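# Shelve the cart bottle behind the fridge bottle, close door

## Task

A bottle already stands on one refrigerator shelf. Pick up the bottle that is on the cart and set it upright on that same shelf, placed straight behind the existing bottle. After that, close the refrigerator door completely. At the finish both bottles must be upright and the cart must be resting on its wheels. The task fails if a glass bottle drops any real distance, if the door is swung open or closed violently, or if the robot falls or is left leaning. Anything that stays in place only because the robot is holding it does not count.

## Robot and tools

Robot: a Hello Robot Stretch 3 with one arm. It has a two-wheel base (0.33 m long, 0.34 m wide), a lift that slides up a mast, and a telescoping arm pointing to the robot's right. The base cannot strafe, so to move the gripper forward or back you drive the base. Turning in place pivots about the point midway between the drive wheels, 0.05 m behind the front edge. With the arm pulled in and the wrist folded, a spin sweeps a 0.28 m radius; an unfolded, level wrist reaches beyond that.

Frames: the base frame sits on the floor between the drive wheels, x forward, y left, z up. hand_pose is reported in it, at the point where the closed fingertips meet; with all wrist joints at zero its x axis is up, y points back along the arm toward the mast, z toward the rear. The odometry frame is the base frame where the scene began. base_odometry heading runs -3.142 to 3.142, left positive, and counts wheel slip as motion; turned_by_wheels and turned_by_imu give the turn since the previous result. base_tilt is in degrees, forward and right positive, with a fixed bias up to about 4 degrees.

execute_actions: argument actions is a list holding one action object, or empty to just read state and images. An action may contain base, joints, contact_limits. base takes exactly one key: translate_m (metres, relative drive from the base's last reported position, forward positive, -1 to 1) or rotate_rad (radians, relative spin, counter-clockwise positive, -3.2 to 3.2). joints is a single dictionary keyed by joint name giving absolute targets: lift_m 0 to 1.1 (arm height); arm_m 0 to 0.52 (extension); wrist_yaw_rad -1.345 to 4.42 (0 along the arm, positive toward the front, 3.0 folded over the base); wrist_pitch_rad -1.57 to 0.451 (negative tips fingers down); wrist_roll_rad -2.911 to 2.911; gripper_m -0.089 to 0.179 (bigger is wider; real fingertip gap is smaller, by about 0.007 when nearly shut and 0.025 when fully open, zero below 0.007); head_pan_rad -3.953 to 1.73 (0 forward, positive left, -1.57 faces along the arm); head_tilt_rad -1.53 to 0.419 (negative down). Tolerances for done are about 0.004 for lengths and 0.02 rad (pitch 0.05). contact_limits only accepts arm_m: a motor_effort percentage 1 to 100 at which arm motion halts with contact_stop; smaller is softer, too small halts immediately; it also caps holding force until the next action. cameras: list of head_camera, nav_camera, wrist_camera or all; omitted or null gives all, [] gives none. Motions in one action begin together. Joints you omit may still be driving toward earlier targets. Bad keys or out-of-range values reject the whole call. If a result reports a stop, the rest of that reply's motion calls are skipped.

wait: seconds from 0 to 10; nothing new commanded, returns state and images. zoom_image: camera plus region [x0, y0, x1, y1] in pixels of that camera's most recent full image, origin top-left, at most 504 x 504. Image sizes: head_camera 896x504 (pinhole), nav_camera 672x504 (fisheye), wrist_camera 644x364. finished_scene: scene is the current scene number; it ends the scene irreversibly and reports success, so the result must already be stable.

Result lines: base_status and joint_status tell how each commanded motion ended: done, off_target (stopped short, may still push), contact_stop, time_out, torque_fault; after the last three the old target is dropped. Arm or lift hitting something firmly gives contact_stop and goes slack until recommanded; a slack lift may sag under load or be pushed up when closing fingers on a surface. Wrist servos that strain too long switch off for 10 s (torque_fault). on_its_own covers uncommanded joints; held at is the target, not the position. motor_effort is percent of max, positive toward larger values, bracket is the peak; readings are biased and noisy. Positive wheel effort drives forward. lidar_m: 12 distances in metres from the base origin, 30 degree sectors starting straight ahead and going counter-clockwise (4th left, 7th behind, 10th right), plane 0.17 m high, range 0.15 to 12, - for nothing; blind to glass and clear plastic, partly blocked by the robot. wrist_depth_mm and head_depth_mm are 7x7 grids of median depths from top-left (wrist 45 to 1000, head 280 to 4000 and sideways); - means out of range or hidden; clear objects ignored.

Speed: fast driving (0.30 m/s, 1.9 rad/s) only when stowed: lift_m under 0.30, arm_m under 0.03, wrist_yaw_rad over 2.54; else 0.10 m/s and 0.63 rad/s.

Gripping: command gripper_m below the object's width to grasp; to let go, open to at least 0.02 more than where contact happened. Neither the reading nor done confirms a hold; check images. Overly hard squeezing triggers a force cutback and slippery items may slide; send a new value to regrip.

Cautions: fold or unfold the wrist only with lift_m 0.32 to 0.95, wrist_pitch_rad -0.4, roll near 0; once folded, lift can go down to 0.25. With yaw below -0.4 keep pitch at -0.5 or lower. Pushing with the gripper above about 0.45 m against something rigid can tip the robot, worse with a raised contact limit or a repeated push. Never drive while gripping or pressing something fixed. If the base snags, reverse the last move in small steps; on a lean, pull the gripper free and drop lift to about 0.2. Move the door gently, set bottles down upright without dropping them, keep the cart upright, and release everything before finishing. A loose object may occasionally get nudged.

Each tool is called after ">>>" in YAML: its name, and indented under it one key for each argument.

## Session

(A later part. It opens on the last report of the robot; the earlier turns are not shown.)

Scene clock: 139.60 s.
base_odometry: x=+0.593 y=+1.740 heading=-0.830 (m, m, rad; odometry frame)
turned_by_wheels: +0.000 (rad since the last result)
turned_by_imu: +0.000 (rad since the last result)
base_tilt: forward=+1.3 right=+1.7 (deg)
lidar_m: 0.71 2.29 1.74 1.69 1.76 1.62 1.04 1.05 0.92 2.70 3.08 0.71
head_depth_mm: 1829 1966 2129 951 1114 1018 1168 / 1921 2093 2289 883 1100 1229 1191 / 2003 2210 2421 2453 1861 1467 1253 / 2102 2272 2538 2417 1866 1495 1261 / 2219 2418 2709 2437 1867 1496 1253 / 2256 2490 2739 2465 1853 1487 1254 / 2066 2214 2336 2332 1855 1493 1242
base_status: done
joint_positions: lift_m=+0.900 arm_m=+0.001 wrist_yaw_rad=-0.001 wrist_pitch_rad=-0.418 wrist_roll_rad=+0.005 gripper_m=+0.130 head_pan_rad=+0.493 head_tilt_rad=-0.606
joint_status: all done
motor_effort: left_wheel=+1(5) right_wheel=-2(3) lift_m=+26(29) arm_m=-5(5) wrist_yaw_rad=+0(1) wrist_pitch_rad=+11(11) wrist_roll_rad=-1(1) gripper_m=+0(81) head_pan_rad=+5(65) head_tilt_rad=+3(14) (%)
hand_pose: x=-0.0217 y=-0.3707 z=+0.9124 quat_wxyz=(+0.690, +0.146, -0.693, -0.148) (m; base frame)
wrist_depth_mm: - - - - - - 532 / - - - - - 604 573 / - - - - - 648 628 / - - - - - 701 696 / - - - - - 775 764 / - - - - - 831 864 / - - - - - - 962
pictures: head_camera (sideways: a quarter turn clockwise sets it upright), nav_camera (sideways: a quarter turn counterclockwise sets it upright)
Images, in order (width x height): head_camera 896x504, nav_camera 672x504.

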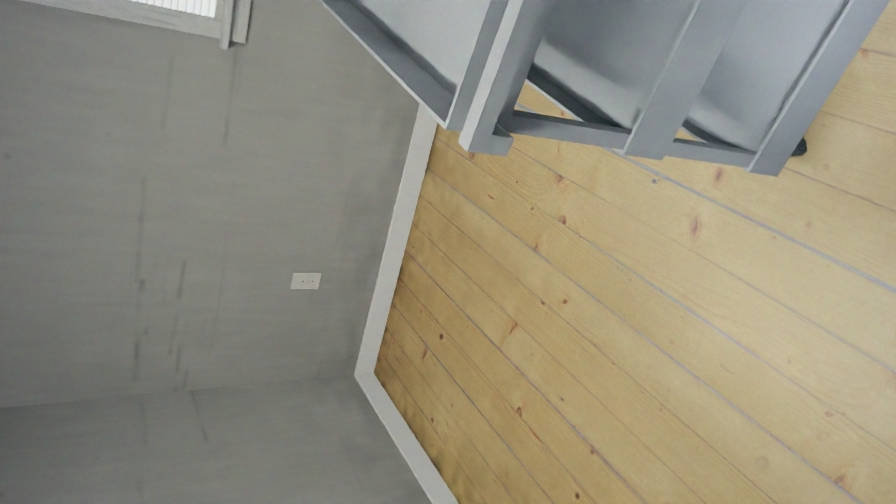

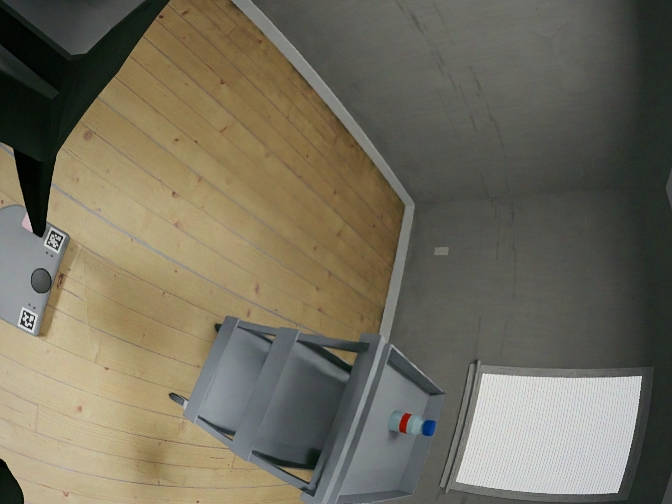

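>>> execute_actions:
  actions:
    - {"base":{"translate_m":0.25},"joints":{"lift_m":1.0,"head_pan_rad":-0.1,"head_tilt_rad":-0.7}}
  cameras: ["head_camera"]

>>> execute_actions:
  actions:
    - {"base":{"rotate_rad":1.45},"joints":{"head_pan_rad":-1.57}}

Scene clock: 149.70 s.
base_odometry: x=+0.761 y=+1.555 heading=-0.830 (m, m, rad; odometry frame)
turned_by_wheels: +0.000 (rad since the last result)
turned_by_imu: +0.001 (rad since the last result)
base_tilt: forward=+1.3 right=+1.7 (deg)
lidar_m: 0.46 0.51 1.74 1.69 1.76 1.88 1.29 1.17 1.05 2.66 2.70 0.46
head_depth_mm: 1719 1927 2188 2183 601 1388 1220 / 1703 1932 2047 804 602 806 1167 / 1695 1904 1074 826 604 898 1065 / 1671 1856 1074 828 606 896 1086 / 1647 1817 1055 820 607 894 1082 / 1634 1810 1054 821 611 889 1062 / 1615 1773 2024 787 596 1306 1198
base_status: done
joint_positions: lift_m=+1.000 arm_m=+0.001 wrist_yaw_rad=-0.001 wrist_pitch_rad=-0.418 wrist_roll_rad=+0.005 gripper_m=+0.130 head_pan_rad=-0.093 head_tilt_rad=-0.691
joint_status: all done
motor_effort: left_wheel=+1(6) right_wheel=-2(3) lift_m=+26(27) arm_m=-5(5) wrist_yaw_rad=+1(1) wrist_pitch_rad=+10(11) wrist_roll_rad=-1(1) gripper_m=+0(0) head_pan_rad=-5(50) head_tilt_rad=-3(10) (%)
hand_pose: x=-0.0217 y=-0.3707 z=+1.0124 quat_wxyz=(+0.690, +0.146, -0.693, -0.148) (m; base frame)
wrist_depth_mm: - - - - - - - / - - - - - - - / - - - - - - 698 / - - - - - - 726 / - - - - - - 767 / - - - - - 916 888 / - - - - - - 978
pictures: head_camera (sideways: a quarter turn clockwise sets it upright)
Images, in order (width x height): head_camera 896x504.

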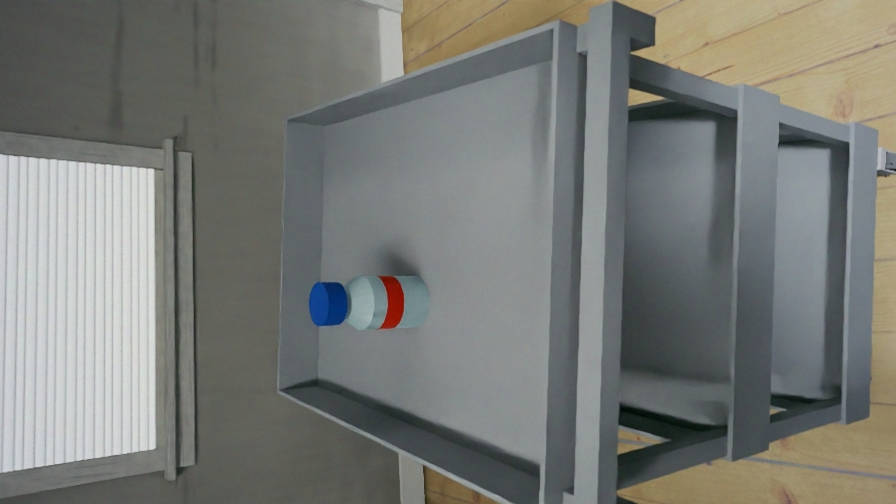

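Scene clock: 152.97 s.
base_odometry: x=+0.761 y=+1.555 heading=+0.620 (m, m, rad; odometry frame)
turned_by_wheels: +1.450 (rad since the last result)
turned_by_imu: +1.442 (rad since the last result)
base_tilt: forward=+1.4 right=+1.8 (deg)
lidar_m: 1.69 1.70 1.95 1.80 1.29 1.05 2.65 2.65 0.47 0.46 0.48 1.81
head_depth_mm: 1755 1982 2199 - - - - / 1744 1938 2095 887 - - - / 1704 1911 1084 - - - - / 1685 1893 1076 - - - 1099 / 1652 1833 1056 832 647 890 1083 / 1628 1798 1054 819 600 892 1060 / 1616 1792 2028 785 593 883 1190
base_status: done
joint_positions: lift_m=+1.000 arm_m=+0.001 wrist_yaw_rad=-0.001 wrist_pitch_rad=-0.418 wrist_roll_rad=+0.005 gripper_m=+0.130 head_pan_rad=-1.563 head_tilt_rad=-0.691
joint_status: all done
motor_effort: left_wheel=-2(7) right_wheel=+4(8) lift_m=+25(27) arm_m=-5(5) wrist_yaw_rad=+1(1) wrist_pitch_rad=+10(10) wrist_roll_rad=-1(1) gripper_m=+0(0) head_pan_rad=-6(60) head_tilt_rad=-4(3) (%)
hand_pose: x=-0.0217 y=-0.3707 z=+1.0124 quat_wxyz=(+0.690, +0.146, -0.693, -0.148) (m; base frame)
wrist_depth_mm: - - - - - - - / - - - - - - - / - - 854 857 851 - - / - - 628 624 617 - - / - - 530 516 513 - - / - 372 430 427 421 - - / - 285 330 323 325 277 -
pictures: head_camera (sideways: a quarter turn clockwise sets it upright), nav_camera (sideways: a quarter turn counterclockwise sets it upright), wrist_camera
Images, in order (width x height): head_camera 896x504, nav_camera 672x504, wrist_camera 644x364.

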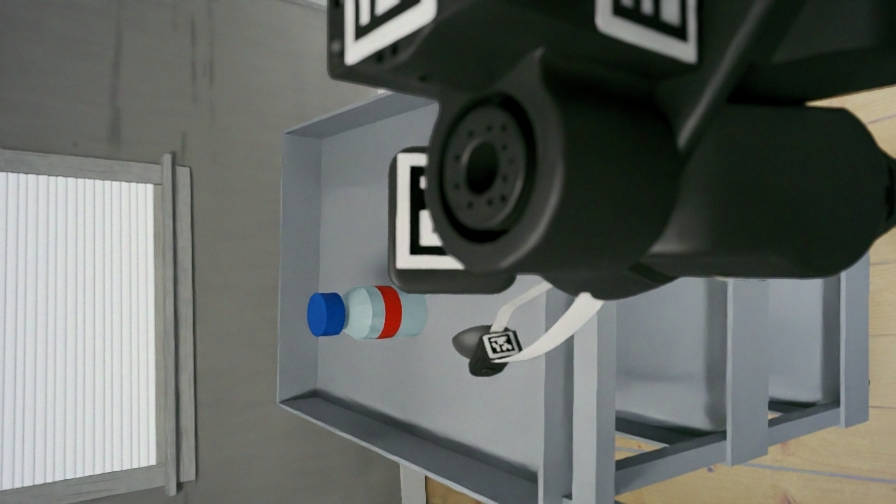

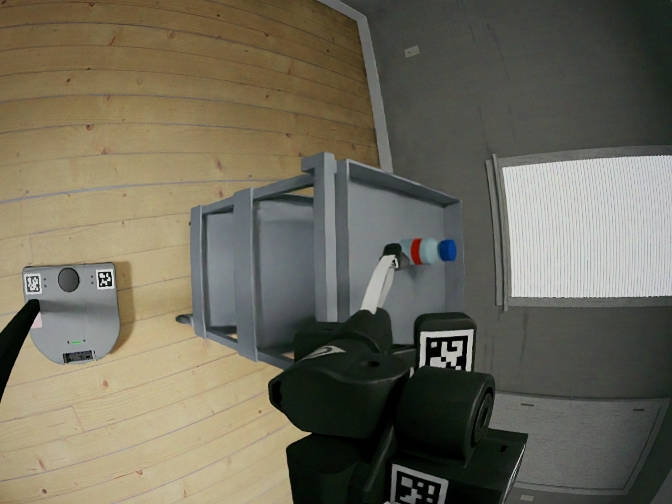

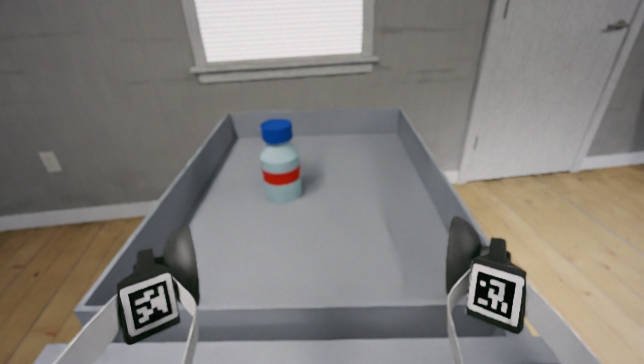

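>>> execute_actions:
  actions:
    - {"base":{"translate_m":0.065},"joints":{"arm_m":0.24,"lift_m":0.95}}
  cameras: ["wrist_camera"]

>>> execute_actions:
  actions:
    - {"joints":{"arm_m":0.31,"lift_m":0.87}}
  cameras: ["wrist_camera","nav_camera"]

Scene clock: 163.90 s.
base_odometry: x=+0.814 y=+1.593 heading=+0.619 (m, m, rad; odometry frame)
turned_by_wheels: +0.000 (rad since the last result)
turned_by_imu: +0.001 (rad since the last result)
base_tilt: forward=+1.2 right=+1.9 (deg)
lidar_m: 1.62 1.64 1.97 1.82 1.45 1.11 2.72 3.11 0.48 0.46 0.48 1.74
head_depth_mm: 1752 1966 - - 621 885 1219 / 1730 1934 - 802 602 899 1099 / 1682 1873 - 783 604 898 1118 / 1667 1843 - 770 606 890 1108 / 1633 1831 1106 822 597 895 1112 / 1614 1785 1968 789 594 872 1157 / 1605 1770 2033 2145 1540 1397 1198
base_status: done
joint_positions: lift_m=+0.950 arm_m=+0.240 wrist_yaw_rad=-0.001 wrist_pitch_rad=-0.418 wrist_roll_rad=+0.005 gripper_m=+0.130 head_pan_rad=-1.563 head_tilt_rad=-0.691
joint_status: all done
motor_effort: left_wheel=-2(4) right_wheel=+3(9) lift_m=+20(21) arm_m=+5(3) wrist_yaw_rad=+1(1) wrist_pitch_rad=+11(10) wrist_roll_rad=+0(1) gripper_m=+1(0) head_pan_rad=-4(5) head_tilt_rad=-3(3) (%)
hand_pose: x=-0.0217 y=-0.6090 z=+0.9628 quat_wxyz=(+0.690, +0.146, -0.693, -0.148) (m; base frame)
wrist_depth_mm: - - - - - - - / - - - - - - - / - - - 633 628 - - / - - 536 331 551 508 - / - - 443 348 438 426 - / - - 368 362 359 366 314 / - 297 313 310 308 295 290
pictures: wrist_camera
Images, in order (width x height): wrist_camera 644x364.

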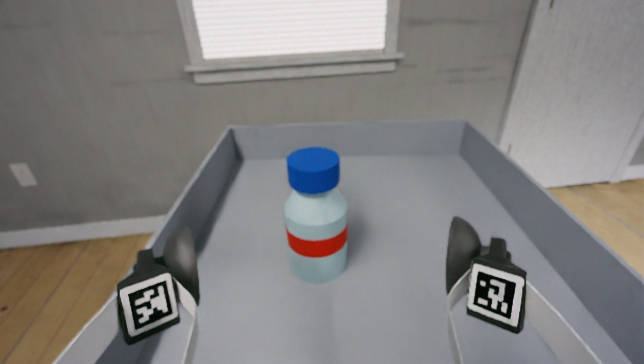

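Scene clock: 165.60 s.
base_odometry: x=+0.814 y=+1.593 heading=+0.619 (m, m, rad; odometry frame)
turned_by_wheels: +0.000 (rad since the last result)
turned_by_imu: +0.000 (rad since the last result)
base_tilt: forward=+1.4 right=+1.9 (deg)
lidar_m: 1.62 1.64 1.96 1.82 1.45 1.11 2.72 3.13 0.47 0.46 0.48 1.74
head_depth_mm: 1746 1963 2188 840 - - 1185 / 1723 1940 1090 - 585 899 1094 / 1712 1891 1096 775 604 897 1109 / 1681 1850 1103 755 603 890 1115 / 1648 1836 1089 821 598 888 1103 / 1627 1806 1969 791 595 873 1153 / 1609 1794 2015 2152 1549 1392 1206
base_status: not commanded
joint_positions: lift_m=+0.870 arm_m=+0.310 wrist_yaw_rad=-0.001 wrist_pitch_rad=-0.418 wrist_roll_rad=+0.005 gripper_m=+0.130 head_pan_rad=-1.563 head_tilt_rad=-0.691
joint_status: all done
motor_effort: left_wheel=-2(2) right_wheel=+4(4) lift_m=+19(19) arm_m=+5(3) wrist_yaw_rad=+1(1) wrist_pitch_rad=+10(11) wrist_roll_rad=-1(1) gripper_m=+0(0) head_pan_rad=-5(5) head_tilt_rad=-3(3) (%)
hand_pose: x=-0.0217 y=-0.6790 z=+0.8828 quat_wxyz=(+0.690, +0.146, -0.693, -0.148) (m; base frame)
wrist_depth_mm: - - - - - - - / - - - - - - - / - - 520 212 515 469 - / - 352 410 227 398 388 311 / - 283 325 248 315 320 294 / 222 262 265 260 259 266 253 / 209 221 227 224 221 214 219
pictures: nav_camera (sideways: a quarter turn counterclockwise sets it upright), wrist_camera
Images, in order (width x height): nav_camera 672x504, wrist_camera 644x364.

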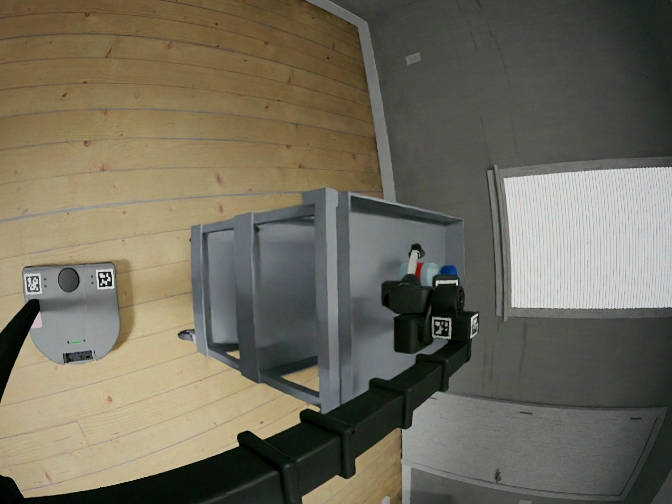

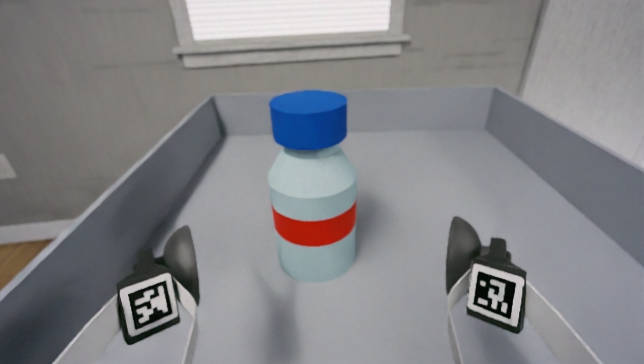

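>>> execute_actions:
  actions:
    - {"base":{"translate_m":0.008},"joints":{"arm_m":0.435,"lift_m":0.835}}
  cameras: ["wrist_camera"]

Scene clock: 172.80 s.
base_odometry: x=+0.821 y=+1.598 heading=+0.619 (m, m, rad; odometry frame)
turned_by_wheels: +0.000 (rad since the last result)
turned_by_imu: +0.001 (rad since the last result)
base_tilt: forward=+1.2 right=+1.9 (deg)
lidar_m: 1.61 1.63 1.96 1.83 1.46 1.11 2.73 3.11 0.48 0.46 0.48 1.73
head_depth_mm: 1751 1969 2188 807 659 - - / 1717 1936 1077 - 565 901 1079 / 1690 1915 1083 799 605 898 1111 / 1670 1853 1101 796 602 891 1110 / 1648 1840 1082 822 597 889 1109 / 1618 1792 1991 788 595 889 1169 / 1589 1786 2007 2117 1642 1404 1196
base_status: done
joint_positions: lift_m=+0.835 arm_m=+0.435 wrist_yaw_rad=-0.001 wrist_pitch_rad=-0.418 wrist_roll_rad=+0.005 gripper_m=+0.130 head_pan_rad=-1.563 head_tilt_rad=-0.691
joint_status: all done
motor_effort: left_wheel=-2(6) right_wheel=+2(10) lift_m=+20(20) arm_m=+5(4) wrist_yaw_rad=+1(1) wrist_pitch_rad=+11(10) wrist_roll_rad=-1(1) gripper_m=-1(1) head_pan_rad=-5(4) head_tilt_rad=-5(4) (%)
hand_pose: x=-0.0217 y=-0.8040 z=+0.8479 quat_wxyz=(+0.690, +0.146, -0.693, -0.148) (m; base frame)
wrist_depth_mm: - - - - - - - / - - - - - - - / - 359 392 82 94 394 324 / - 284 326 81 298 324 303 / 209 262 263 98 123 265 253 / 203 232 207 98 108 220 211 / 191 184 182 101 173 177 182
pictures: wrist_camera
Images, in order (width x height): wrist_camera 644x364.

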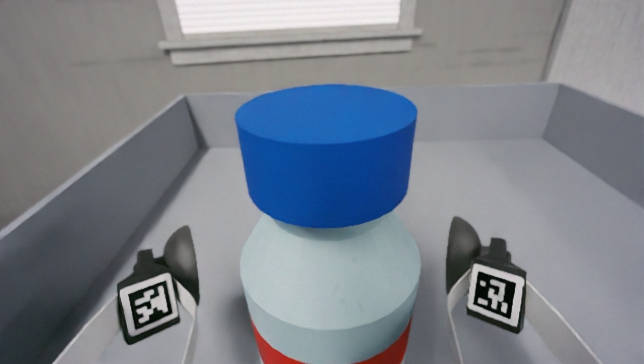

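>>> execute_actions:
  actions:
    - {"joints":{"arm_m":0.422,"lift_m":0.825}}
  cameras: []

>>> execute_actions:
  actions:
    - {"joints":{"gripper_m":0.015}}
  cameras: ["wrist_camera"]

>>> execute_actions:
  actions:
    - {"joints":{"lift_m":0.96}}
  cameras: []

>>> execute_actions:
  actions:
    - {"joints":{"arm_m":0.0}}
  cameras: ["wrist_camera"]

Scene clock: 188.37 s.
base_odometry: x=+0.821 y=+1.598 heading=+0.619 (m, m, rad; odometry frame)
turned_by_wheels: +0.000 (rad since the last result)
turned_by_imu: +0.001 (rad since the last result)
base_tilt: forward=+1.3 right=+1.7 (deg)
lidar_m: 1.61 1.64 1.96 1.83 1.46 1.11 2.72 3.12 0.48 0.46 0.49 1.73
head_depth_mm: 1751 1976 2219 803 651 - - / 1734 1926 1083 - - 896 1077 / 1689 1903 1082 772 603 899 1111 / 1671 1857 1102 768 604 893 1113 / 1653 1818 1075 827 595 891 1109 / 1628 1799 1986 790 592 892 1176 / 1609 1775 1998 2111 1644 1409 1195
base_status: not commanded
joint_positions: lift_m=+0.825 arm_m=+0.422 wrist_yaw_rad=-0.001 wrist_pitch_rad=-0.418 wrist_roll_rad=+0.005 gripper_m=+0.130 head_pan_rad=-1.563 head_tilt_rad=-0.691
joint_status: all done
motor_effort: left_wheel=-2(2) right_wheel=+3(3) lift_m=+19(20) arm_m=-5(4) wrist_yaw_rad=+1(1) wrist_pitch_rad=+11(10) wrist_roll_rad=-1(0) gripper_m=+1(0) head_pan_rad=-5(4) head_tilt_rad=-3(3) (%)
hand_pose: x=-0.0217 y=-0.7916 z=+0.8378 quat_wxyz=(+0.690, +0.146, -0.693, -0.148) (m; base frame)
wrist_depth_mm: - - - - - - - / - - 396 88 385 394 - / - 333 397 87 369 403 323 / 222 284 320 103 295 306 295 / 204 249 238 104 124 252 239 / 198 219 201 108 163 206 198 / 186 173 177 123 166 167 171
pictures: none
No camera images: the call's "cameras" was empty. Leave "cameras" out to get every camera's image.

Scene clock: 190.00 s.
base_odometry: x=+0.821 y=+1.598 heading=+0.619 (m, m, rad; odometry frame)
turned_by_wheels: +0.000 (rad since the last result)
turned_by_imu: +0.000 (rad since the last result)
base_tilt: forward=+1.3 right=+1.8 (deg)
lidar_m: 1.61 1.63 1.96 1.82 1.46 1.12 2.72 3.11 0.48 0.46 0.48 1.74
head_depth_mm: 1741 1954 2216 807 650 - - / 1715 1936 1082 - - 898 1085 / 1687 1915 1098 773 602 897 1118 / 1676 1880 1100 767 604 896 1109 / 1645 1817 1079 825 595 894 1111 / 1614 1810 2008 787 593 891 1172 / 1598 1778 2010 2129 1624 1402 1198
base_status: not commanded
joint_positions: lift_m=+0.825 arm_m=+0.422 wrist_yaw_rad=-0.003 wrist_pitch_rad=-0.423 wrist_roll_rad=+0.005 gripper_m=+0.016 head_pan_rad=-1.563 head_tilt_rad=-0.691
joint_status: all done
motor_effort: left_wheel=-3(3) right_wheel=+4(9) lift_m=+20(21) arm_m=-5(5) wrist_yaw_rad=+3(5) wrist_pitch_rad=+13(14) wrist_roll_rad=+0(1) gripper_m=-25(98) head_pan_rad=-5(4) head_tilt_rad=-3(3) (%)
hand_pose: x=-0.0222 y=-0.7910 z=+0.8366 quat_wxyz=(+0.690, +0.147, -0.693, -0.150) (m; base frame)
wrist_depth_mm: - - - - - - - / - - 109 81 390 397 - / - 309 381 82 382 401 322 / 222 285 301 98 293 299 294 / 205 250 114 100 116 240 237 / 199 209 111 101 113 199 195 / 178 177 170 116 166 170 168
pictures: wrist_camera
Images, in order (width x height): wrist_camera 644x364.

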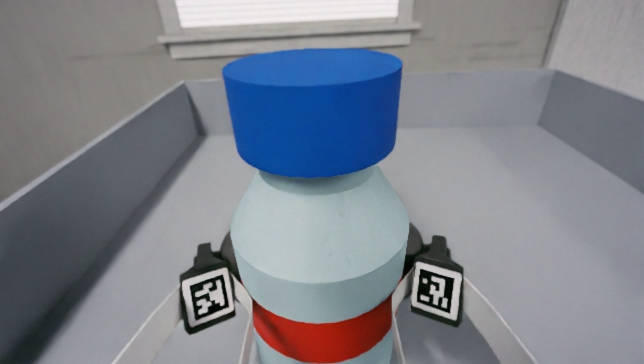

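Scene clock: 192.07 s.
base_odometry: x=+0.821 y=+1.598 heading=+0.619 (m, m, rad; odometry frame)
turned_by_wheels: +0.000 (rad since the last result)
turned_by_imu: +0.000 (rad since the last result)
base_tilt: forward=+1.2 right=+1.7 (deg)
lidar_m: 1.61 1.63 1.97 1.83 1.46 1.11 2.73 3.13 0.48 0.46 0.48 1.73
head_depth_mm: 1750 1958 - 775 611 832 1213 / 1720 1871 1071 831 603 900 1068 / 1686 - 1068 827 603 900 1117 / 1673 1767 970 829 605 896 1111 / 1638 1850 1081 822 595 892 1111 / 1612 1794 1983 790 591 894 1171 / 1591 1795 2003 2148 1646 1410 1193
base_status: not commanded
joint_positions: lift_m=+0.960 arm_m=+0.422 wrist_yaw_rad=-0.003 wrist_pitch_rad=-0.447 wrist_roll_rad=+0.005 gripper_m=+0.025 head_pan_rad=-1.563 head_tilt_rad=-0.691
joint_status: all done
on_its_own: gripper_m is held at +0.024, not at your +0.015, by its stall guard, which is still easing
motor_effort: left_wheel=-3(3) right_wheel=+4(4) lift_m=+29(30) arm_m=-5(5) wrist_yaw_rad=+3(3) wrist_pitch_rad=+27(28) wrist_roll_rad=-1(1) gripper_m=-22(25) head_pan_rad=-5(4) head_tilt_rad=-3(2) (%)
hand_pose: x=-0.0221 y=-0.7879 z=+0.9658 quat_wxyz=(+0.688, +0.156, -0.691, -0.158) (m; base frame)
wrist_depth_mm: - - - - - - - / - - 112 82 - - - / - - - 83 - - - / - - 459 99 455 456 - / - - 115 100 117 422 363 / - 352 112 101 113 352 327 / - 278 302 115 296 301 296
pictures: none
No camera images: the call's "cameras" was empty. Leave "cameras" out to get every camera's image.

Scene clock: 196.37 s.
base_odometry: x=+0.821 y=+1.598 heading=+0.619 (m, m, rad; odometry frame)
turned_by_wheels: +0.000 (rad since the last result)
turned_by_imu: +0.001 (rad since the last result)
base_tilt: forward=+1.2 right=+1.6 (deg)
lidar_m: 1.61 1.64 1.97 1.82 1.46 1.11 2.72 3.12 0.48 0.46 0.48 1.74
head_depth_mm: 1765 1979 2213 813 - - - / 1721 1930 1082 865 - - - / 1688 1917 1082 830 - - - / 1672 1868 1080 403 - - - / 1651 1835 1083 822 561 894 1114 / 1632 1798 1983 791 593 887 1175 / 1585 1781 2014 2132 1638 1403 1199
base_status: not commanded
joint_positions: lift_m=+0.960 arm_m=+0.001 wrist_yaw_rad=-0.001 wrist_pitch_rad=-0.447 wrist_roll_rad=+0.005 gripper_m=+0.031 head_pan_rad=-1.563 head_tilt_rad=-0.691
joint_status: all done
joint sent to its limit — the command would take arm_m past its lower limit, so that joint was sent only as far as its limit.
on_its_own: gripper_m is held at +0.030, not at your +0.015, by its stall guard, which is not easing now
motor_effort: left_wheel=-2(3) right_wheel=+3(4) lift_m=+28(30) arm_m=-5(6) wrist_yaw_rad=+1(3) wrist_pitch_rad=+27(27) wrist_roll_rad=-1(1) gripper_m=-19(22) head_pan_rad=-4(4) head_tilt_rad=-3(3) (%)
hand_pose: x=-0.0218 y=-0.3670 z=+0.9658 quat_wxyz=(+0.688, +0.156, -0.691, -0.158) (m; base frame)
wrist_depth_mm: - - - - - - - / - - 112 82 836 - - / - - 539 83 652 - - / - - 481 98 510 503 - / - - 115 100 117 407 - / - 315 112 101 113 300 301 / - 262 261 115 253 384 269
pictures: wrist_camera
Images, in order (width x height): wrist_camera 644x364.

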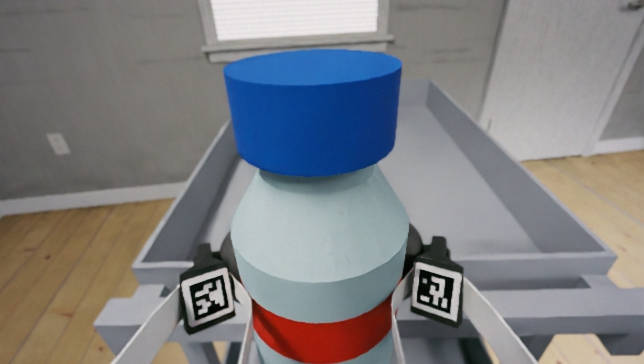

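>>> execute_actions:
  actions:
    - {"base":{"rotate_rad":2.30},"joints":{"wrist_yaw_rad":1.8,"head_pan_rad":0,"head_tilt_rad":-0.9}}
  cameras: []

>>> execute_actions:
  actions:
    - {"base":{"translate_m":0.5},"joints":{"lift_m":0.75}}
  cameras: ["nav_camera","head_camera"]

Scene clock: 205.30 s.
base_odometry: x=+0.821 y=+1.598 heading=+2.919 (m, m, rad; odometry frame)
turned_by_wheels: +2.300 (rad since the last result)
turned_by_imu: +2.288 (rad since the last result)
base_tilt: forward=+1.3 right=+1.8 (deg)
lidar_m: 1.19 1.11 2.72 2.51 0.46 0.46 2.07 1.64 1.61 1.72 1.86 1.31
head_depth_mm: 1129 1447 1967 1750 - 1224 1148 / 1582 1508 1609 1728 1483 308 1144 / 1647 1618 1895 1750 1475 1230 1132 / 1451 1607 1896 1715 1468 1276 1127 / 1305 1481 1747 1718 1468 1269 1123 / 1156 1291 1474 1637 1453 1273 1124 / 1031 1132 1285 1588 1449 1268 1126
base_status: done
joint_positions: lift_m=+0.960 arm_m=+0.001 wrist_yaw_rad=+1.798 wrist_pitch_rad=-0.447 wrist_roll_rad=+0.005 gripper_m=+0.031 head_pan_rad=-0.007 head_tilt_rad=-0.889
joint_status: all done
on_its_own: gripper_m is held at +0.030, not at your +0.015, by its stall guard, which is not easing now
motor_effort: left_wheel=-2(7) right_wheel=+3(9) lift_m=+29(29) arm_m=-4(5) wrist_yaw_rad=+2(6) wrist_pitch_rad=+27(27) wrist_roll_rad=-1(0) gripper_m=-20(20) head_pan_rad=+4(63) head_tilt_rad=-4(21) (%)
hand_pose: x=+0.1936 y=-0.0968 z=+0.9658 quat_wxyz=(+0.551, +0.638, -0.307, +0.440) (m; base frame)
wrist_depth_mm: - - - - - - - / - - 112 82 - - - / - - - 83 - - - / - - - 98 - - - / - - 115 100 117 - - / - - 112 101 113 - - / - - - 115 - - -
pictures: none
No camera images: the call's "cameras" was empty. Leave "cameras" out to get every camera's image.

Scene clock: 211.67 s.
base_odometry: x=+0.333 y=+1.708 heading=+2.919 (m, m, rad; odometry frame)
turned_by_wheels: +0.000 (rad since the last result)
turned_by_imu: +0.000 (rad since the last result)
base_tilt: forward=+1.2 right=+1.7 (deg)
lidar_m: 0.81 0.66 2.53 3.06 2.39 0.83 0.94 1.93 1.90 1.85 1.44 0.86
head_depth_mm: 1004 1264 1211 1128 1446 1289 1144 / 990 1349 1235 1567 1423 1282 1102 / 984 1347 1191 1566 1463 1276 1080 / 927 1111 1260 1559 1464 1275 1133 / 885 1001 1187 1403 1455 1269 1131 / 778 871 990 1149 1376 1257 1121 / 696 768 856 975 1129 1233 1118
base_status: done
joint_positions: lift_m=+0.750 arm_m=+0.001 wrist_yaw_rad=+1.798 wrist_pitch_rad=-0.448 wrist_roll_rad=+0.005 gripper_m=+0.031 head_pan_rad=-0.007 head_tilt_rad=-0.889
joint_status: all done
on_its_own: gripper_m is held at +0.030, not at your +0.015, by its stall guard, which is not easing now
motor_effort: left_wheel=-3(5) right_wheel=+2(9) lift_m=+22(27) arm_m=-5(4) wrist_yaw_rad=+2(2) wrist_pitch_rad=+27(27) wrist_roll_rad=-1(1) gripper_m=-20(20) head_pan_rad=+4(4) head_tilt_rad=-4(4) (%)
hand_pose: x=+0.1936 y=-0.0968 z=+0.7561 quat_wxyz=(+0.552, +0.638, -0.307, +0.440) (m; base frame)
wrist_depth_mm: - 561 678 847 - 975 558 / - 598 112 82 856 - 762 / - 641 699 83 909 772 965 / - 718 764 99 - 768 - / - - 115 100 117 902 - / - - 112 101 113 995 - / 944 960 914 115 876 917 894
pictures: head_camera (sideways: a quarter turn clockwise sets it upright), nav_camera (sideways: a quarter turn counterclockwise sets it upright)
Images, in order (width x height): head_camera 896x504, nav_camera 672x504.

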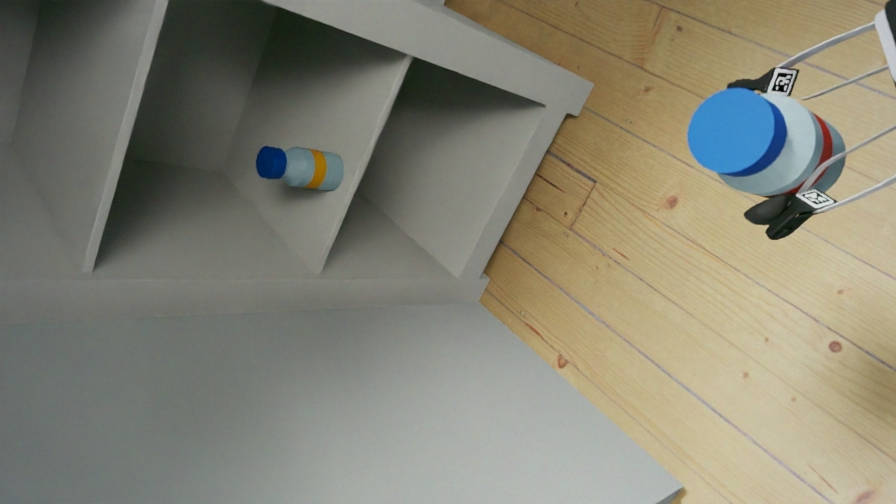

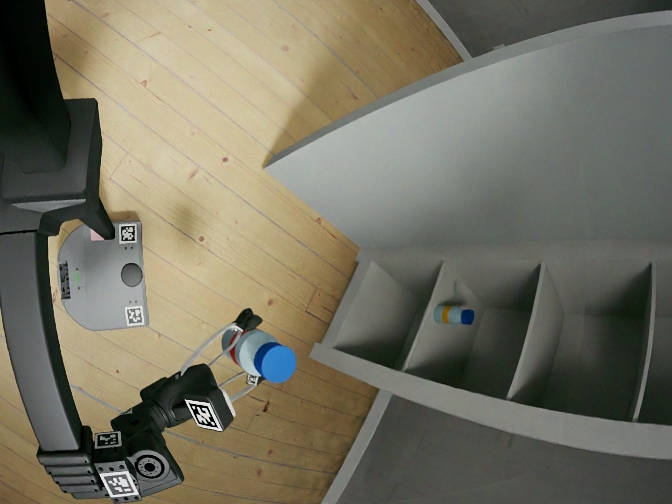

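>>> execute_actions:
  actions:
    - {"base":{"translate_m":0.44}}
  cameras: []

>>> execute_actions:
  actions:
    - {"base":{"rotate_rad":0.98},"joints":{"head_pan_rad":-1.57,"head_tilt_rad":-0.85,"lift_m":0.72,"wrist_yaw_rad":1.3}}
  cameras: ["nav_camera","head_camera"]

Scene clock: 223.53 s.
base_odometry: x=-0.096 y=+1.805 heading=+2.919 (m, m, rad; odometry frame)
turned_by_wheels: +0.000 (rad since the last result)
turned_by_imu: +0.001 (rad since the last result)
base_tilt: forward=+1.2 right=+1.8 (deg)
lidar_m: 0.48 0.38 0.37 2.43 2.75 1.20 1.31 2.19 2.15 1.38 0.51 0.72
head_depth_mm: 798 730 607 1021 889 1142 1120 / 761 722 629 1019 903 1158 1099 / 617 689 900 1014 1267 1201 1080 / 518 604 723 907 1200 1255 1130 / 509 580 676 806 1019 1236 1130 / 449 503 574 664 790 975 1108 / 401 443 495 562 650 768 942
base_status: done
joint_positions: lift_m=+0.750 arm_m=+0.001 wrist_yaw_rad=+1.798 wrist_pitch_rad=-0.448 wrist_roll_rad=+0.005 gripper_m=+0.031 head_pan_rad=-0.007 head_tilt_rad=-0.889
joint_status: not commanded
on_its_own: gripper_m is held at +0.030, not at your +0.015, by its stall guard, which is not easing now
motor_effort: left_wheel=-2(4) right_wheel=+3(9) lift_m=+22(22) arm_m=-4(4) wrist_yaw_rad=+2(2) wrist_pitch_rad=+27(27) wrist_roll_rad=-1(1) gripper_m=-19(20) head_pan_rad=+4(5) head_tilt_rad=-4(5) (%)
hand_pose: x=+0.1936 y=-0.0968 z=+0.7561 quat_wxyz=(+0.552, +0.638, -0.307, +0.440) (m; base frame)
wrist_depth_mm: 310 355 426 496 631 672 575 / 324 372 112 81 704 704 595 / 339 394 442 83 724 734 630 / 358 415 484 99 496 636 612 / 372 446 115 100 117 501 497 / 393 474 112 101 113 459 406 / 419 483 631 115 761 779 375
pictures: none
No camera images: the call's "cameras" was empty. Leave "cameras" out to get every camera's image.

Scene clock: 226.03 s.
base_odometry: x=-0.096 y=+1.805 heading=-2.384 (m, m, rad; odometry frame)
turned_by_wheels: +0.980 (rad since the last result)
turned_by_imu: +0.975 (rad since the last result)
base_tilt: forward=+1.2 right=+1.8 (deg)
lidar_m: 0.37 0.39 2.77 1.20 1.26 2.22 2.15 1.47 0.51 0.51 0.52 0.38
head_depth_mm: 409 470 598 1490 1525 1329 - / 498 495 565 669 1455 1331 - / 784 745 639 870 906 1069 - / 798 772 635 1042 947 1214 - / 800 766 632 1047 946 1209 - / 798 761 629 1038 917 1201 - / 796 756 624 986 931 1106 1080
base_status: done
joint_positions: lift_m=+0.720 arm_m=+0.001 wrist_yaw_rad=+1.302 wrist_pitch_rad=-0.448 wrist_roll_rad=+0.005 gripper_m=+0.031 head_pan_rad=-1.563 head_tilt_rad=-0.853
joint_status: all done
on_its_own: gripper_m is held at +0.030, not at your +0.015, by its stall guard, which is not easing now
motor_effort: left_wheel=-2(6) right_wheel=+4(10) lift_m=+22(22) arm_m=-4(5) wrist_yaw_rad=-2(5) wrist_pitch_rad=+27(27) wrist_roll_rad=+0(1) gripper_m=-20(20) head_pan_rad=-4(60) head_tilt_rad=+2(10) (%)
hand_pose: x=+0.1912 y=-0.2050 z=+0.7260 quat_wxyz=(+0.643, +0.544, -0.454, +0.291) (m; base frame)
wrist_depth_mm: 223 235 252 270 294 320 303 / 239 252 112 81 317 347 328 / 257 271 281 83 349 376 371 / 277 296 311 98 382 417 419 / 299 325 115 100 117 450 453 / 329 356 112 101 113 501 391 / 363 390 439 115 583 606 693
pictures: head_camera (sideways: a quarter turn clockwise sets it upright), nav_camera (sideways: a quarter turn counterclockwise sets it upright)
Images, in order (width x height): head_camera 896x504, nav_camera 672x504.

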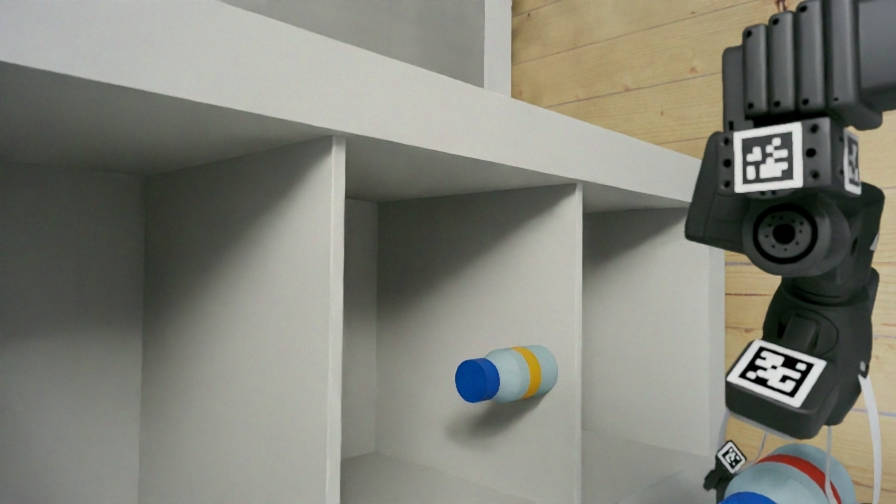

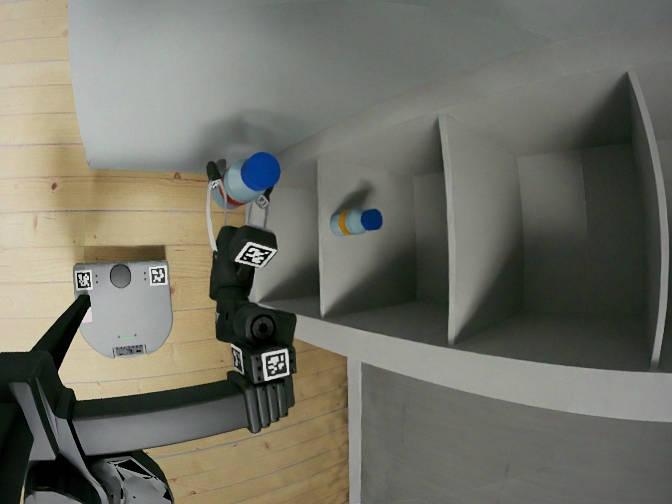

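>>> execute_actions:
  actions:
    - {"base":{"translate_m":0.06},"joints":{"wrist_yaw_rad":0,"lift_m":0.74}}

Scene clock: 243.37 s.
base_odometry: x=-0.140 y=+1.764 heading=-2.384 (m, m, rad; odometry frame)
turned_by_wheels: +0.000 (rad since the last result)
turned_by_imu: +0.000 (rad since the last result)
base_tilt: forward=+1.2 right=+1.8 (deg)
lidar_m: 0.31 0.32 2.77 1.21 1.25 2.28 2.21 1.48 0.53 0.75 0.43 0.32
head_depth_mm: 511 507 567 669 1513 1331 - / 745 718 621 727 870 1306 - / 800 778 639 1018 947 1136 - / 803 773 638 1046 549 - - / 801 767 632 1040 899 1224 1135 / 796 761 629 1038 936 1207 1137 / 780 745 625 869 889 1033 1041
base_status: done
joint_positions: lift_m=+0.740 arm_m=+0.001 wrist_yaw_rad=+0.002 wrist_pitch_rad=-0.449 wrist_roll_rad=+0.005 gripper_m=+0.031 head_pan_rad=-1.563 head_tilt_rad=-0.853
joint_status: all done
on_its_own: gripper_m is held at +0.030, not at your +0.015, by its stall guard, which is not easing now
motor_effort: left_wheel=-3(5) right_wheel=+4(9) lift_m=+29(31) arm_m=-4(4) wrist_yaw_rad=-2(3) wrist_pitch_rad=+27(28) wrist_roll_rad=-1(1) gripper_m=-21(20) head_pan_rad=-5(5) head_tilt_rad=+2(1) (%)
hand_pose: x=-0.0210 y=-0.3668 z=+0.7455 quat_wxyz=(+0.688, +0.158, -0.691, -0.157) (m; base frame)
wrist_depth_mm: 348 504 620 624 541 274 226 / 348 494 111 81 431 275 244 / 343 486 685 83 437 280 279 / 343 491 396 99 445 302 922 / 344 473 115 100 117 332 - / 375 427 112 101 113 379 - / 412 447 713 115 460 860 891
pictures: head_camera (sideways: a quarter turn clockwise sets it upright), nav_camera (sideways: a quarter turn counterclockwise sets it upright), wrist_camera
Images, in order (width x height): head_camera 896x504, nav_camera 672x504, wrist_camera 644x364.

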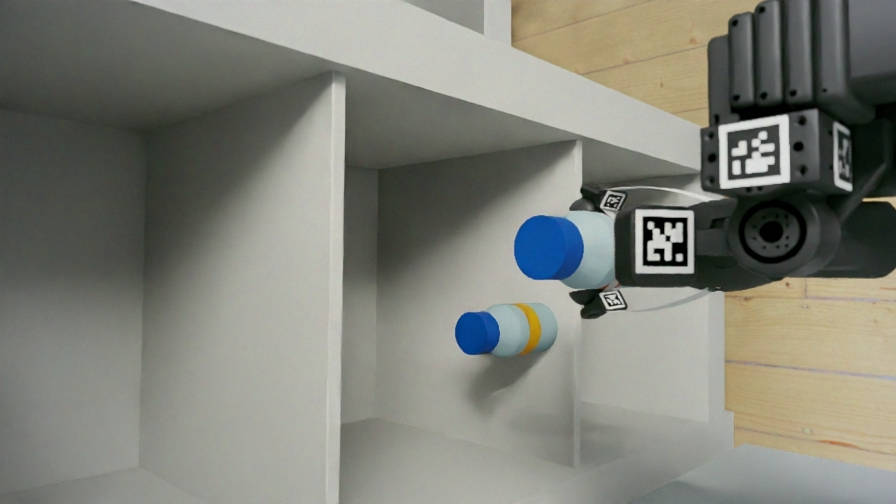

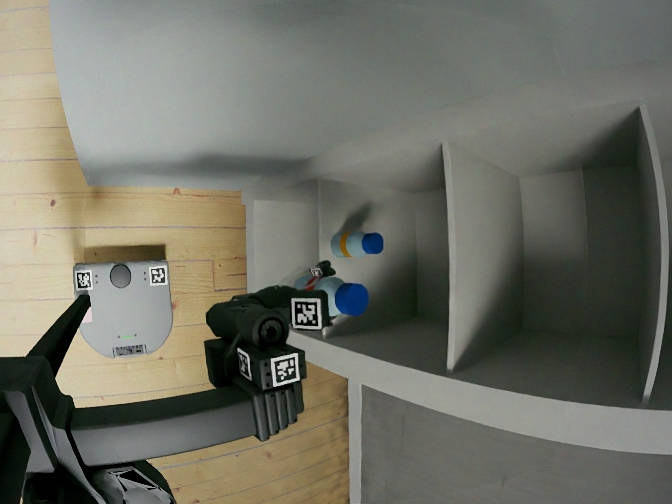

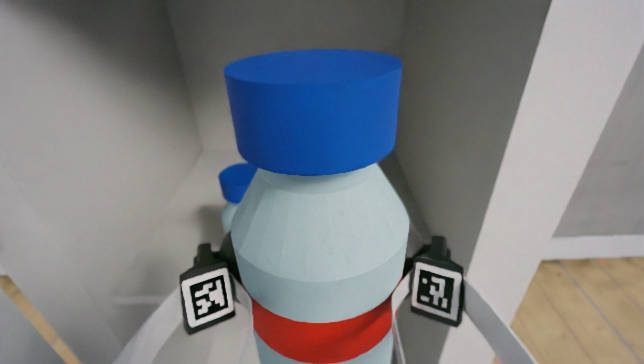

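>>> execute_actions:
  actions:
    - {"joints":{"lift_m":0.67,"arm_m":0.05}}

Scene clock: 255.07 s.
base_odometry: x=-0.140 y=+1.764 heading=-2.384 (m, m, rad; odometry frame)
turned_by_wheels: +0.000 (rad since the last result)
turned_by_imu: +0.001 (rad since the last result)
base_tilt: forward=+1.2 right=+1.8 (deg)
lidar_m: 0.31 0.32 2.76 1.21 1.25 2.29 2.22 1.48 0.53 0.75 0.43 0.32
head_depth_mm: 510 507 568 670 1513 1304 1177 / 744 719 621 725 872 1320 - / 802 780 640 1024 949 1224 1093 / 800 770 636 1049 635 - 1117 / 801 768 634 1044 895 1212 1141 / 799 760 628 1038 937 1201 1133 / 781 748 624 867 893 1028 1043
base_status: not commanded
joint_positions: lift_m=+0.670 arm_m=+0.050 wrist_yaw_rad=+0.002 wrist_pitch_rad=-0.449 wrist_roll_rad=+0.005 gripper_m=+0.031 head_pan_rad=-1.563 head_tilt_rad=-0.853
joint_status: all done
on_its_own: gripper_m is held at +0.030, not at your +0.015, by its stall guard, which is not easing now
motor_effort: left_wheel=-3(3) right_wheel=+4(3) lift_m=+23(23) arm_m=+5(4) wrist_yaw_rad=-2(2) wrist_pitch_rad=+27(27) wrist_roll_rad=-1(1) gripper_m=-20(20) head_pan_rad=-4(5) head_tilt_rad=+2(2) (%)
hand_pose: x=-0.0211 y=-0.4151 z=+0.6759 quat_wxyz=(+0.688, +0.158, -0.691, -0.157) (m; base frame)
wrist_depth_mm: 346 497 582 571 542 274 188 / 343 496 112 81 427 276 200 / 344 490 291 83 442 280 218 / 343 463 311 99 444 283 241 / 339 408 115 100 117 285 274 / 338 352 112 101 113 312 907 / 352 445 665 115 465 359 814
pictures: head_camera (sideways: a quarter turn clockwise sets it upright), nav_camera (sideways: a quarter turn counterclockwise sets it upright), wrist_camera
Images, in order (width x height): head_camera 896x504, nav_camera 672x504, wrist_camera 644x364.

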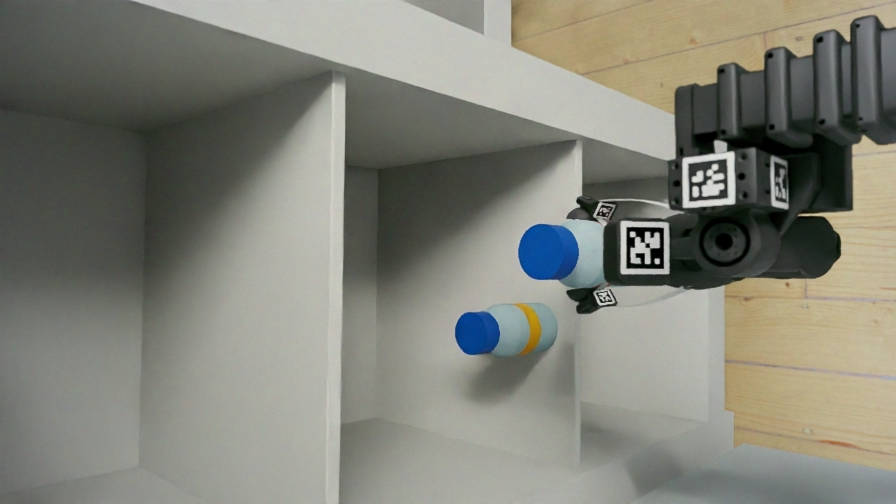

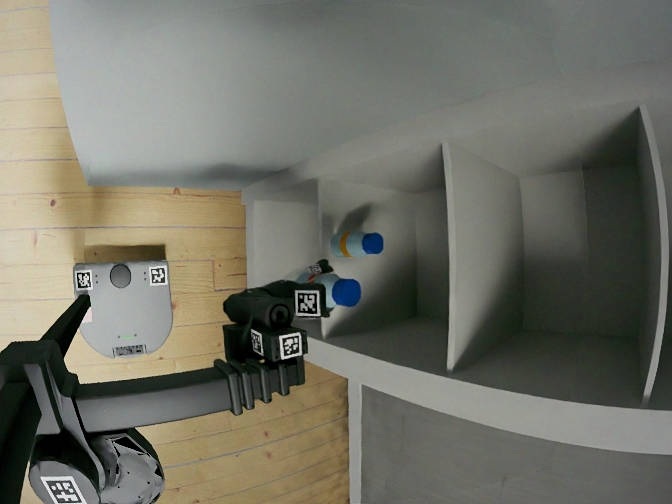

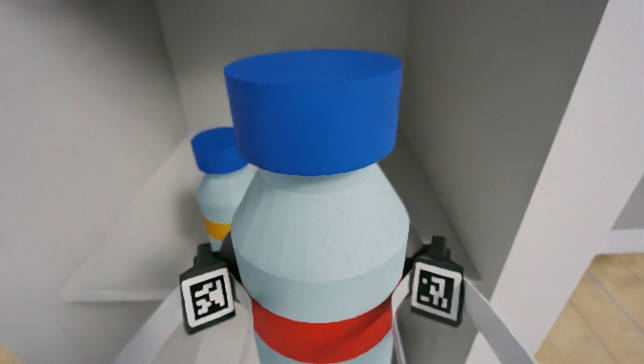

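>>> execute_actions:
  actions:
    - {"base":{"translate_m":0.2},"joints":{"lift_m":0.66,"arm_m":0.04}}
  cameras: ["wrist_camera"]

>>> execute_actions:
  actions:
    - {"joints":{"arm_m":0.2}}

Scene clock: 269.97 s.
base_odometry: x=-0.285 y=+1.627 heading=-2.385 (m, m, rad; odometry frame)
turned_by_wheels: +0.000 (rad since the last result)
turned_by_imu: +0.000 (rad since the last result)
base_tilt: forward=+1.4 right=+1.8 (deg)
lidar_m: - 0.15 0.16 1.51 1.31 2.50 2.41 1.48 0.63 0.40 0.15 0.15
head_depth_mm: 807 789 646 1009 934 1182 1173 / 806 783 642 1056 955 1225 - / 807 777 640 1055 903 1225 - / 802 772 636 1050 641 - 1106 / 729 706 599 782 885 1145 1113 / 413 472 528 562 568 577 585 / 350 352 354 356 360 362 365
base_status: done
joint_positions: lift_m=+0.660 arm_m=+0.040 wrist_yaw_rad=+0.002 wrist_pitch_rad=-0.449 wrist_roll_rad=+0.005 gripper_m=+0.031 head_pan_rad=-1.563 head_tilt_rad=-0.853
joint_status: all done
on_its_own: gripper_m is held at +0.030, not at your +0.015, by its stall guard, which is not easing now
motor_effort: left_wheel=-2(4) right_wheel=+3(10) lift_m=+22(23) arm_m=-4(5) wrist_yaw_rad=-1(1) wrist_pitch_rad=+27(27) wrist_roll_rad=+0(1) gripper_m=-20(20) head_pan_rad=-4(4) head_tilt_rad=+2(3) (%)
hand_pose: x=-0.0212 y=-0.4057 z=+0.6659 quat_wxyz=(+0.688, +0.158, -0.691, -0.157) (m; base frame)
wrist_depth_mm: 186 192 304 587 584 575 409 / 163 208 112 81 634 615 412 / 161 225 229 83 301 574 417 / 161 243 255 99 319 463 419 / 159 221 115 100 117 376 370 / 158 218 111 101 113 576 405 / 157 202 359 115 662 607 425
pictures: wrist_camera
Images, in order (width x height): wrist_camera 644x364.

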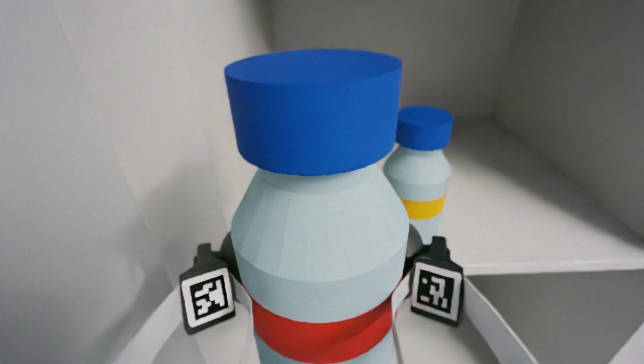

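Scene clock: 272.40 s.
base_odometry: x=-0.285 y=+1.627 heading=-2.385 (m, m, rad; odometry frame)
turned_by_wheels: +0.000 (rad since the last result)
turned_by_imu: +0.000 (rad since the last result)
base_tilt: forward=+1.2 right=+1.7 (deg)
lidar_m: - 0.15 0.16 1.52 1.31 2.49 2.42 1.48 0.63 0.40 0.15 0.15
head_depth_mm: 803 787 647 1001 935 1190 1163 / 805 781 643 1055 941 - - / 803 778 641 1080 - 1228 1141 / 803 773 636 1051 - 1217 1139 / 728 708 600 778 888 1143 1114 / 413 471 529 563 568 575 581 / 350 352 354 357 359 362 365
base_status: not commanded
joint_positions: lift_m=+0.660 arm_m=+0.200 wrist_yaw_rad=+0.001 wrist_pitch_rad=-0.449 wrist_roll_rad=+0.005 gripper_m=+0.031 head_pan_rad=-1.563 head_tilt_rad=-0.853
joint_status: all done
on_its_own: gripper_m is held at +0.030, not at your +0.015, by its stall guard, which is not easing now
motor_effort: left_wheel=-2(2) right_wheel=+3(3) lift_m=+22(23) arm_m=+5(7) wrist_yaw_rad=-1(1) wrist_pitch_rad=+28(28) wrist_roll_rad=+0(1) gripper_m=-20(19) head_pan_rad=-5(4) head_tilt_rad=+3(2) (%)
hand_pose: x=-0.0212 y=-0.5651 z=+0.6659 quat_wxyz=(+0.688, +0.158, -0.691, -0.158) (m; base frame)
wrist_depth_mm: 109 145 295 439 444 445 414 / 108 144 111 81 473 480 417 / 108 143 200 83 517 529 421 / 107 141 218 99 449 465 419 / 106 140 115 100 117 170 369 / 106 138 112 101 113 178 309 / 105 128 209 115 208 191 265
pictures: head_camera (sideways: a quarter turn clockwise sets it upright), nav_camera (sideways: a quarter turn counterclockwise sets it upright), wrist_camera
Images, in order (width x height): head_camera 896x504, nav_camera 672x504, wrist_camera 644x364.

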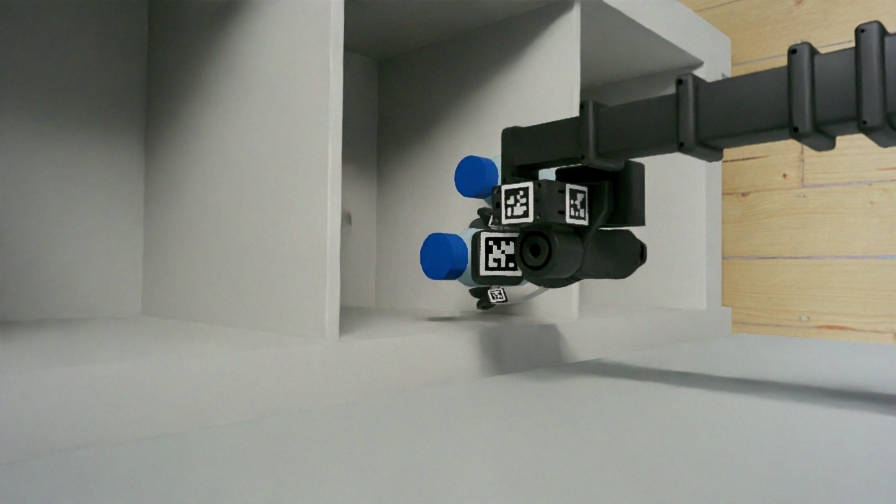

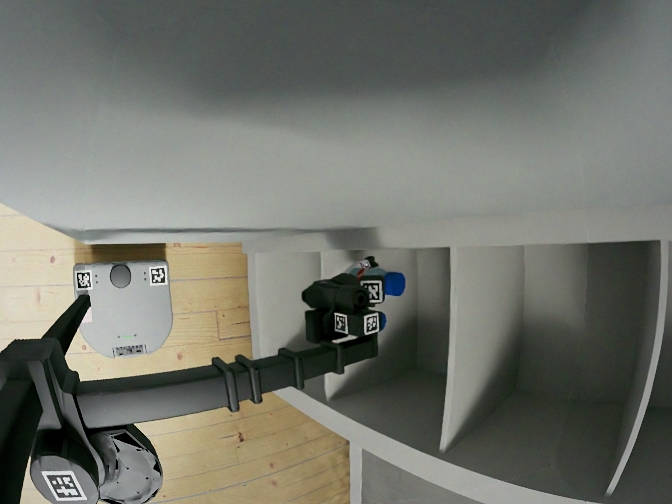

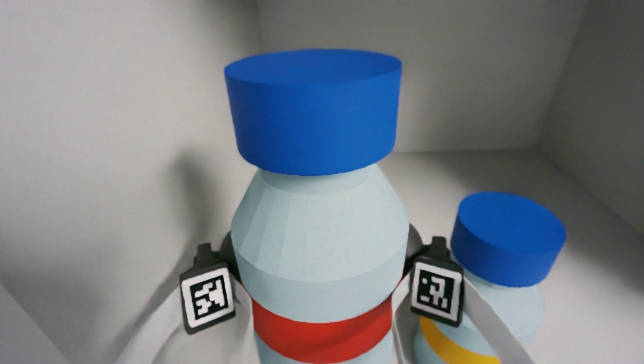

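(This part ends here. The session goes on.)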